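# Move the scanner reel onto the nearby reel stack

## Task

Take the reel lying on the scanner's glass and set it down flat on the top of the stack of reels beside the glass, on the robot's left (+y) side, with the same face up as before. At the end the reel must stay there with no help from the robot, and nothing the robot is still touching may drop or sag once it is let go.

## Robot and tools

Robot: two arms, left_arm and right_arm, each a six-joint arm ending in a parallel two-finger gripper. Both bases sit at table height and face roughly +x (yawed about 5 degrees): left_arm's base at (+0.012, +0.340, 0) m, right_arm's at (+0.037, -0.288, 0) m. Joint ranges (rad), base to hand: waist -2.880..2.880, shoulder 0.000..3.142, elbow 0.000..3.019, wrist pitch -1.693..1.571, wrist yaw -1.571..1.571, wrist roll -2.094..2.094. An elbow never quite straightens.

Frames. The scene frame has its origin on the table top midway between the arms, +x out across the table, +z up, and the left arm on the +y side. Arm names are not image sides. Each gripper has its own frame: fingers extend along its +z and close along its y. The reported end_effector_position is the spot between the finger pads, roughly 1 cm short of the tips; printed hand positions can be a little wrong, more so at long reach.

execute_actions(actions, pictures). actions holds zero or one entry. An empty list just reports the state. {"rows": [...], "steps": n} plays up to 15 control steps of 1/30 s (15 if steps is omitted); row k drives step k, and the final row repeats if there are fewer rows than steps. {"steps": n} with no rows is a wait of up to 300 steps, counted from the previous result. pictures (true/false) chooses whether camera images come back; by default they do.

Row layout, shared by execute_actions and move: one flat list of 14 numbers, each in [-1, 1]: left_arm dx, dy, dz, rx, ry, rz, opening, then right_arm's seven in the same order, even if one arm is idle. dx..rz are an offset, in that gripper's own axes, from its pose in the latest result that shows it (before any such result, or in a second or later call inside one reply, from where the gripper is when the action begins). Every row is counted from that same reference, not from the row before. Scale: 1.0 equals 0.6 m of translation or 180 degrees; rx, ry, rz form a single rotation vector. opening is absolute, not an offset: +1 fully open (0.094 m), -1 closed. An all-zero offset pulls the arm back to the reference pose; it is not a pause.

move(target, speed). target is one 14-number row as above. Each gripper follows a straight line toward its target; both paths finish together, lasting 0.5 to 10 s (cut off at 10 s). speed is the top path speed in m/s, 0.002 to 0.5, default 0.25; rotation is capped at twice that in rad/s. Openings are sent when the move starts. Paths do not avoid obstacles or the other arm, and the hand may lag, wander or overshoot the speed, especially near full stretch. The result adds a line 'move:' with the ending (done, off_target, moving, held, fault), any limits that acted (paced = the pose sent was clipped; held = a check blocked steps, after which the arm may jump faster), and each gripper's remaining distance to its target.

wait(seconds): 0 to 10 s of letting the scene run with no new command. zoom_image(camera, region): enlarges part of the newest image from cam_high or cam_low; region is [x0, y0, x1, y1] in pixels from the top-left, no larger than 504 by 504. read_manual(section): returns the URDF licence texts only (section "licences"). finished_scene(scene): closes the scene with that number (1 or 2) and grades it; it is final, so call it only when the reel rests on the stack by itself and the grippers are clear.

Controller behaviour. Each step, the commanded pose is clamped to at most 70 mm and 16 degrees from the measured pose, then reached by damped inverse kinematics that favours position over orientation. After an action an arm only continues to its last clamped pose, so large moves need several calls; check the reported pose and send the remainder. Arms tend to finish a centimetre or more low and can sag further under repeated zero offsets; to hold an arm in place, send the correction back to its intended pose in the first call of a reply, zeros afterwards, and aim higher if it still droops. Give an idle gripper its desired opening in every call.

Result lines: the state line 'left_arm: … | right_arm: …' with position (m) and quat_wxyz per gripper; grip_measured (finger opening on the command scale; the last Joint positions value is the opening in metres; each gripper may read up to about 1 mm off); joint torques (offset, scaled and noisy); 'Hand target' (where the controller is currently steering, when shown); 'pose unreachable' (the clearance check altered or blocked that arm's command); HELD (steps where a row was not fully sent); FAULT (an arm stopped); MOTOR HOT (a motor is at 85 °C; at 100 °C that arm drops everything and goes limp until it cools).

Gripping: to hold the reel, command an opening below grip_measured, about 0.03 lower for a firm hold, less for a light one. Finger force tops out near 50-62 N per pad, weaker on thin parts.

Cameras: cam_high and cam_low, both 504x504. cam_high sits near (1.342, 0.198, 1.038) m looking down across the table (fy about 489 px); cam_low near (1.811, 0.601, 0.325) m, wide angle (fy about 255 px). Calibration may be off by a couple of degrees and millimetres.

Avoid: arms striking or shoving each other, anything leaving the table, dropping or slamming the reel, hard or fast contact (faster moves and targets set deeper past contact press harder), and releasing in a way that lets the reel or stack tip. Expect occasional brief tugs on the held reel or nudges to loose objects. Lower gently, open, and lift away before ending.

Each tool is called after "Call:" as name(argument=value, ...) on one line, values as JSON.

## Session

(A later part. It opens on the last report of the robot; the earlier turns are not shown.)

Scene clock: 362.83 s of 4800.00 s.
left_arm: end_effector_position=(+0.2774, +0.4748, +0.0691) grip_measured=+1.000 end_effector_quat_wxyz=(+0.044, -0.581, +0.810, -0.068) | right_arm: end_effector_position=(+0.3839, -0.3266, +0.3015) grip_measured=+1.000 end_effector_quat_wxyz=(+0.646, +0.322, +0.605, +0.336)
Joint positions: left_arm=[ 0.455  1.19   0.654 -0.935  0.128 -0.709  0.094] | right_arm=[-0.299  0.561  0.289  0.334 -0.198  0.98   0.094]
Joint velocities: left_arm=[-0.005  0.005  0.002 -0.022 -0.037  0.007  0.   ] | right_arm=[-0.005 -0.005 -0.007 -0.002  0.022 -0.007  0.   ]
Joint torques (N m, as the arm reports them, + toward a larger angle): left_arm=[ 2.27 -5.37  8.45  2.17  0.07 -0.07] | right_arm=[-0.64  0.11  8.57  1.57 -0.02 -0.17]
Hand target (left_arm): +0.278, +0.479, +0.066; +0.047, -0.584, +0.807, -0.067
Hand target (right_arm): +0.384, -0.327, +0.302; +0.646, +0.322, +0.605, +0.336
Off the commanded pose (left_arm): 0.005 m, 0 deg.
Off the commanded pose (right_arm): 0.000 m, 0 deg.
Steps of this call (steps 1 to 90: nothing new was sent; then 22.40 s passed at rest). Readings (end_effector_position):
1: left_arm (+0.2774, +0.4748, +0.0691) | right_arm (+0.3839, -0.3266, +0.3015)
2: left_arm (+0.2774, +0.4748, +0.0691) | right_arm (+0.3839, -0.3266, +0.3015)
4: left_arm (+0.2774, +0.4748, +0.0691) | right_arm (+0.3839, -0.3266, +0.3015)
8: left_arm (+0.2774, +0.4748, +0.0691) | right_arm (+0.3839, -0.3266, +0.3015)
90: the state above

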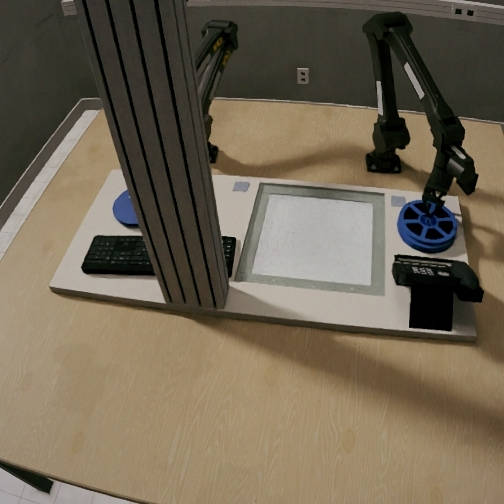

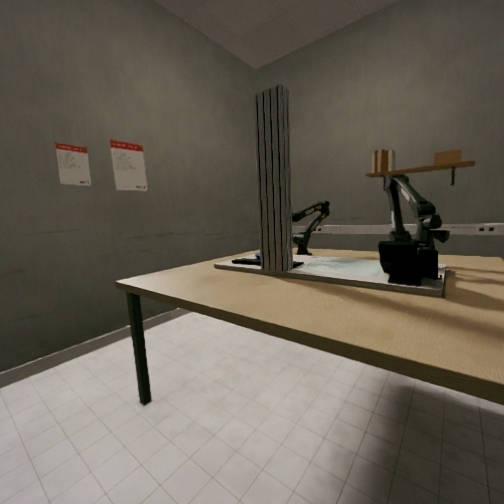

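Call:
execute_actions(actions=[{"rows": [[-0.006,0,0.002,0,0,0,0.95,0,0,0,0,0,0,1],[-0.006,0,0.002,0,0,0,0.9,0,0,0,0,0,0,1],[-0.006,0,0.002,0,0,0,0.85,0,0,0,0,0,0,1],[-0.006,0,0.002,0,0,0,0.8,0,0,0,0,0,0,1],[-0.006,0,0.002,0,0,0,0.75,0,0,0,0,0,0,1],[-0.006,0,0.002,0,0,0,0.7,0,0,0,0,0,0,1],[-0.006,0,0.002,0,0,0,0.66,0,0,0,0,0,0,1],[-0.006,0,0.002,0,0,0,0.62,0,0,0,0,0,0,1],[-0.006,0,0.002,0,0,0,0.58,0,0,0,0,0,0,1],[-0.006,0,0.002,0,0,0,0.54,0,0,0,0,0,0,1],[-0.006,0,0.002,0,0,0,0.5,0,0,0,0,0,0,1],[-0.006,0,0.002,0,0,0,0.46,0,0,0,0,0,0,1],[-0.006,0,0.002,0,0,0,0.42,0,0,0,0,0,0,1],[-0.006,0,0.002,0,0,0,0.39,0,0,0,0,0,0,1],[-0.006,0,0.002,0,0,0,0.36,0,0,0,0,0,0,1]], "steps": 15}], pictures=false)

Call:
wait(seconds=0.3)

Call:
zoom_image(camera="cam_high", region=[385, 180, 465, 260])

Scene clock: 385.93 s of 4800.00 s.
left_arm: end_effector_position=(+0.2774, +0.4748, +0.0691) grip_measured=+0.378 end_effector_quat_wxyz=(+0.044, -0.581, +0.810, -0.068) | right_arm: end_effector_position=(+0.3839, -0.3266, +0.3015) grip_measured=+1.000 end_effector_quat_wxyz=(+0.646, +0.322, +0.605, +0.336)
Joint positions: left_arm=[ 0.455  1.19   0.654 -0.935  0.128 -0.709  0.065] | right_arm=[-0.299  0.561  0.289  0.334 -0.198  0.98   0.094]
Joint velocities: left_arm=[-0.015  0.015 -0.007  0.002  0.051 -0.066 -0.032] | right_arm=[ 0.005 -0.015  0.012 -0.012 -0.022 -0.037  0.   ]
Joint torques (N m, as the arm reports them, + toward a larger angle): left_arm=[ 2.05 -5.17  9.03  1.56  0.11 -0.02] | right_arm=[-0.67  0.11  8.57  1.57 -0.02 -0.17]
Hand target (left_arm): +0.279, +0.478, +0.068; +0.044, -0.581, +0.810, -0.068
Hand target (right_arm): +0.384, -0.327, +0.302; +0.646, +0.322, +0.605, +0.336
Off the commanded pose (left_arm): 0.004 m, 0 deg.
Off the commanded pose (right_arm): 0.000 m, 0 deg.
Steps of this call (steps 1 to 90: nothing new was sent; then 19.60 s passed at rest; steps 91 to 105: all 15 steps of this action). Readings (end_effector_position):
91: left_arm (+0.2774, +0.4748, +0.0691) | right_arm (+0.3839, -0.3266, +0.3015)
92: left_arm (+0.2774, +0.4748, +0.0691) | right_arm (+0.3839, -0.3266, +0.3015)
94: left_arm (+0.2774, +0.4748, +0.0691) | right_arm (+0.3839, -0.3266, +0.3015)
98: left_arm (+0.2774, +0.4748, +0.0691) | right_arm (+0.3839, -0.3266, +0.3015)
105: the state above

Scene clock: 386.23 s of 4800.00 s.
left_arm: end_effector_position=(+0.2774, +0.4748, +0.0691) grip_measured=+0.362 end_effector_quat_wxyz=(+0.044, -0.581, +0.810, -0.068) | right_arm: end_effector_position=(+0.3839, -0.3266, +0.3015) grip_measured=+1.000 end_effector_quat_wxyz=(+0.646, +0.322, +0.605, +0.336)
Joint positions: left_arm=[ 0.455  1.19   0.654 -0.935  0.128 -0.709  0.064] | right_arm=[-0.299  0.561  0.289  0.334 -0.198  0.98   0.094]
Joint velocities: left_arm=[-0.024 -0.015  0.002 -0.007 -0.007 -0.007 -0.   ] | right_arm=[ 0.005  0.005 -0.002  0.002 -0.051  0.037  0.   ]
Joint torques (N m, as the arm reports them, + toward a larger angle): left_arm=[ 2.02 -5.14  8.96  1.53  0.11 -0.03] | right_arm=[-0.62  0.13  8.58  1.56 -0.02 -0.17]
Hand target (left_arm): +0.279, +0.478, +0.068; +0.044, -0.581, +0.810, -0.068
Hand target (right_arm): +0.384, -0.327, +0.302; +0.646, +0.322, +0.605, +0.336
Off the commanded pose (left_arm): 0.004 m, 0 deg.
Off the commanded pose (right_arm): 0.000 m, 0 deg.
Steps of this call (steps 1 to 9: nothing new was sent). Readings (end_effector_position):
1: left_arm (+0.2774, +0.4748, +0.0691) | right_arm (+0.3839, -0.3266, +0.3015)
2: left_arm (+0.2774, +0.4748, +0.0691) | right_arm (+0.3839, -0.3266, +0.3015)
4: left_arm (+0.2774, +0.4748, +0.0691) | right_arm (+0.3839, -0.3266, +0.3015)
8: left_arm (+0.2774, +0.4748, +0.0691) | right_arm (+0.3839, -0.3266, +0.3015)
9: the state above

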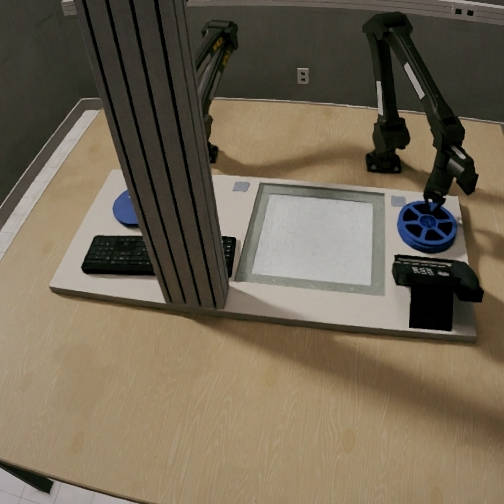

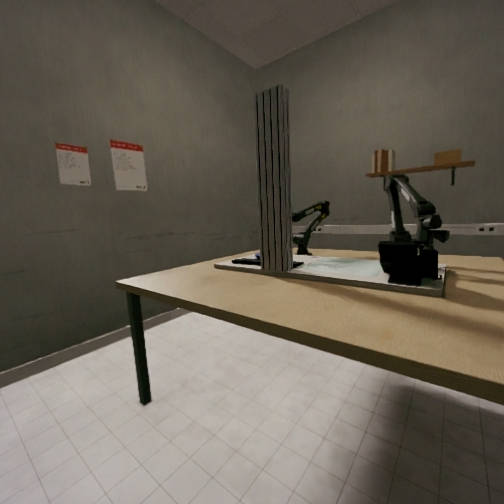

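Region (385, 180, 465, 260) of cam_high's 504x504 image, scaled by 6.300, with more detail than that image has.

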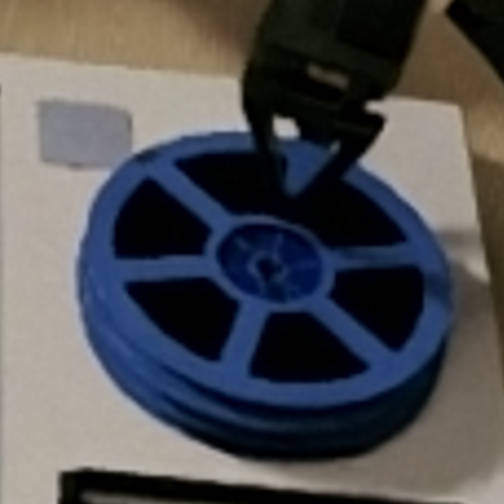

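Call:
execute_actions(actions=[{"rows": [[-0.006,0,0.002,0,0,0,0.34,0,0,0,0,0,0,1],[-0.006,0,0.002,0,0,0,0.32,0,0,0,0,0,0,1],[-0.006,0,0.002,0,0,0,0.30,0,0,0,0,0,0,1],[-0.006,0,0.002,0,0,0,0.28,0,0,0,0,0,0,1],[-0.006,0,0.002,0,0,0,0.26,0,0,0,0,0,0,1],[-0.006,0,0.002,0,0,0,0.24,0,0,0,0,0,0,1],[-0.006,0,0.002,0,0,0,0.22,0,0,0,0,0,0,1],[-0.006,0,0.002,0,0,0,0.20,0,0,0,0,0,0,1],[-0.006,0,0.002,0,0,0,0.18,0,0,0,0,0,0,1]], "steps": 15}])

Call:
zoom_image(camera="cam_high", region=[385, 180, 465, 260])

Scene clock: 395.17 s of 4800.00 s.
left_arm: end_effector_position=(+0.2774, +0.4748, +0.0691) grip_measured=+0.182 end_effector_quat_wxyz=(+0.044, -0.581, +0.810, -0.068) | right_arm: end_effector_position=(+0.3839, -0.3266, +0.3015) grip_measured=+1.000 end_effector_quat_wxyz=(+0.646, +0.322, +0.605, +0.336)
Joint positions: left_arm=[ 0.455  1.19   0.654 -0.935  0.128 -0.709  0.056] | right_arm=[-0.299  0.561  0.289  0.334 -0.198  0.98   0.094]
Joint velocities: left_arm=[-0.015 -0.005  0.002  0.012 -0.081 -0.007  0.   ] | right_arm=[-0.015  0.005  0.002  0.017 -0.066  0.007  0.   ]
Joint torques (N m, as the arm reports them, + toward a larger angle): left_arm=[ 1.59 -5.21  8.9   1.53  0.13 -0.02] | right_arm=[-0.66  0.13  8.58  1.56 -0.02 -0.17]
Hand target (left_arm): +0.279, +0.478, +0.068; +0.044, -0.581, +0.810, -0.068
Hand target (right_arm): +0.384, -0.327, +0.302; +0.646, +0.322, +0.605, +0.336
Off the commanded pose (left_arm): 0.004 m, 0 deg.
Off the commanded pose (right_arm): 0.000 m, 0 deg.
Steps of this call (steps 1 to 90: nothing new was sent; then 5.43 s passed at rest; steps 91 to 105: all 15 steps of this action). Readings (end_effector_position):
91: left_arm (+0.2774, +0.4748, +0.0691) | right_arm (+0.3839, -0.3266, +0.3015)
92: left_arm (+0.2774, +0.4748, +0.0691) | right_arm (+0.3839, -0.3266, +0.3015)
94: left_arm (+0.2774, +0.4748, +0.0691) | right_arm (+0.3839, -0.3266, +0.3015)
98: left_arm (+0.2774, +0.4748, +0.0691) | right_arm (+0.3839, -0.3266, +0.3015)
105: the state above

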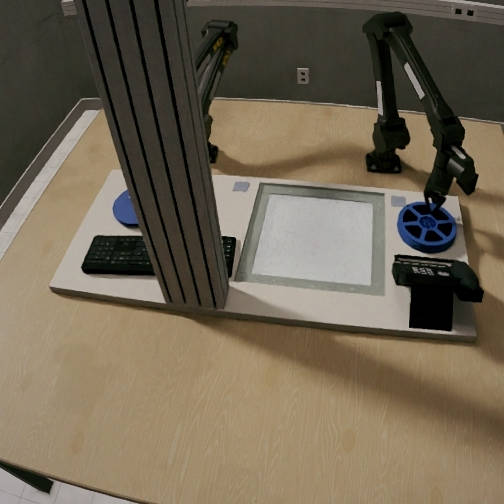

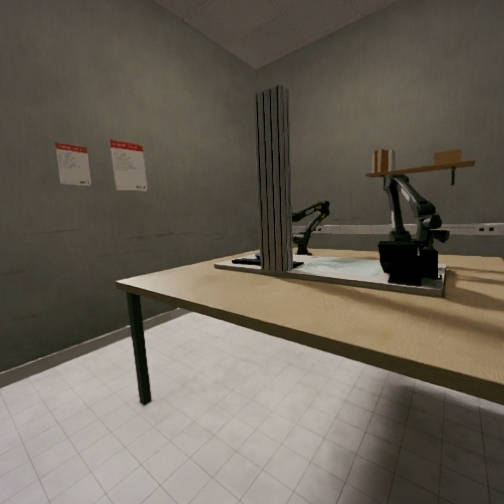

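Region (385, 180, 465, 260) of cam_high's 504x504 image, scaled by 6.300, with more detail than that image has.

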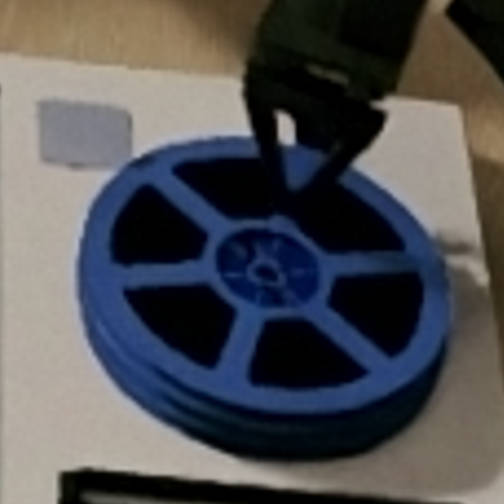

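Aligned. Open and lift away.

Call:
execute_actions(actions=[{"rows": [[-0.006,0,0.002,0,0,0,0.3,0,0,0,0,0,0,1],[-0.006,0,0.002,0,0,0,0.45,0,0,0,0,0,0,1],[-0.006,0,0.002,0,0,0,0.6,0,0,0,0,0,0,1],[-0.006,0,0.002,0,0,0,0.75,0,0,0,0,0,0,1],[-0.006,0,0.002,0,0,0,0.9,0,0,0,0,0,0,1],[-0.006,0,0.002,0,0,0,1,0,0,0,0,0,0,1]], "steps": 9}], pictures=false)

Call:
move(target=[0,0,-0.1,0,0,0,1,0,0,0,0,0,0,1], speed=0.1)

Call:
zoom_image(camera="cam_high", region=[385, 180, 465, 260])

Scene clock: 405.57 s of 4800.00 s.
left_arm: end_effector_position=(+0.2774, +0.4748, +0.0691) grip_measured=+1.000 end_effector_quat_wxyz=(+0.044, -0.581, +0.810, -0.068) | right_arm: end_effector_position=(+0.3839, -0.3266, +0.3015) grip_measured=+1.000 end_effector_quat_wxyz=(+0.646, +0.322, +0.605, +0.336)
Joint positions: left_arm=[ 0.455  1.19   0.654 -0.935  0.128 -0.709  0.094] | right_arm=[-0.299  0.561  0.289  0.334 -0.198  0.98   0.094]
Joint velocities: left_arm=[-0.005 -0.005 -0.007 -0.002 -0.066 -0.007  0.   ] | right_arm=[-0.005  0.005 -0.012 -0.002 -0.022  0.037  0.   ]
Joint torques (N m, as the arm reports them, + toward a larger angle): left_arm=[ 2.05 -5.39  8.91  1.58  0.14 -0.03] | right_arm=[-0.62  0.11  8.57  1.57 -0.02 -0.17]
Hand target (left_arm): +0.279, +0.478, +0.068; +0.044, -0.581, +0.810, -0.068
Hand target (right_arm): +0.384, -0.327, +0.302; +0.646, +0.322, +0.605, +0.336
Off the commanded pose (left_arm): 0.004 m, 0 deg.
Off the commanded pose (right_arm): 0.000 m, 0 deg.
Steps of this call (steps 1 to 90: nothing new was sent; then 7.10 s passed at rest; steps 91 to 99: all 9 steps of this action). Readings (end_effector_position):
91: left_arm (+0.2774, +0.4748, +0.0691) | right_arm (+0.3839, -0.3266, +0.3015)
92: left_arm (+0.2774, +0.4748, +0.0691) | right_arm (+0.3839, -0.3266, +0.3015)
94: left_arm (+0.2774, +0.4748, +0.0691) | right_arm (+0.3839, -0.3266, +0.3015)
98: left_arm (+0.2774, +0.4748, +0.0691) | right_arm (+0.3839, -0.3266, +0.3015)
99: the state above

Scene clock: 406.80 s of 4800.00 s.
left_arm: end_effector_position=(+0.2529, +0.4643, +0.1033) grip_measured=+1.000 end_effector_quat_wxyz=(+0.015, -0.585, +0.808, -0.065) | right_arm: end_effector_position=(+0.3839, -0.3266, +0.3015) grip_measured=+1.000 end_effector_quat_wxyz=(+0.646, +0.322, +0.605, +0.336)
Joint positions: left_arm=[ 0.469  1.098  0.691 -1.124  0.128 -0.699  0.094] | right_arm=[-0.299  0.561  0.289  0.334 -0.198  0.98   0.094]
Joint velocities: left_arm=[-0.005 -0.005  0.002 -0.012 -0.066 -0.037  0.   ] | right_arm=[-0.024 -0.005 -0.012 -0.002 -0.051 -0.037  0.   ]
Joint torques (N m, as the arm reports them, + toward a larger angle): left_arm=[ 2.43 -6.78 13.54  0.42  0.17  0.04] | right_arm=[-0.62  0.11  8.58  1.57 -0.02 -0.17]
Hand target (left_arm): +0.267, +0.477, +0.128; +0.044, -0.582, +0.809, -0.068
Hand target (right_arm): +0.384, -0.327, +0.302; +0.646, +0.322, +0.605, +0.336
Off the commanded pose (left_arm): 0.033 m, 3 deg.
Off the commanded pose (right_arm): 0.000 m, 0 deg.
move: off_target (left_arm)

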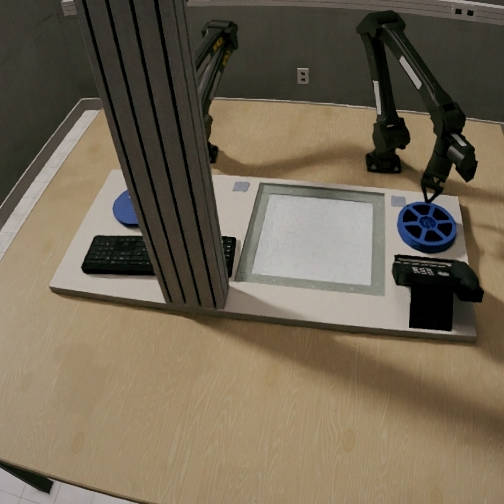

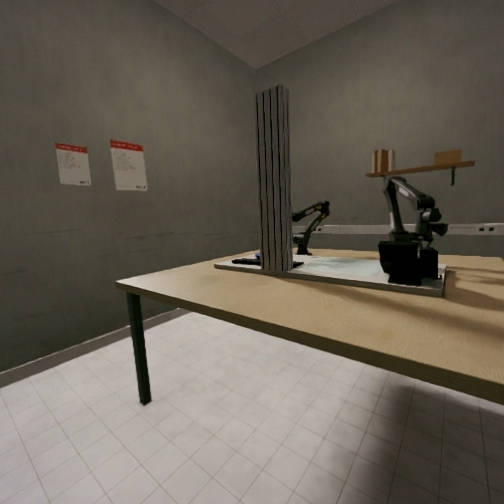

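Region (385, 180, 465, 260) of cam_high's 504x504 image, scaled by 6.300, with more detail than that image has.

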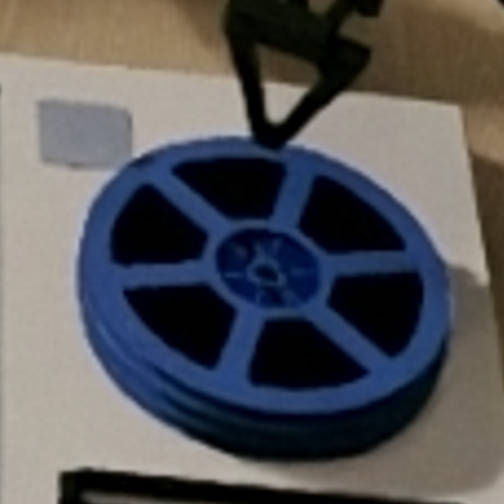

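The reel is flat, centred on the pile, and the gripper is clear of it.

Call:
finished_scene(scene=2)

The scene is finished: the task was done.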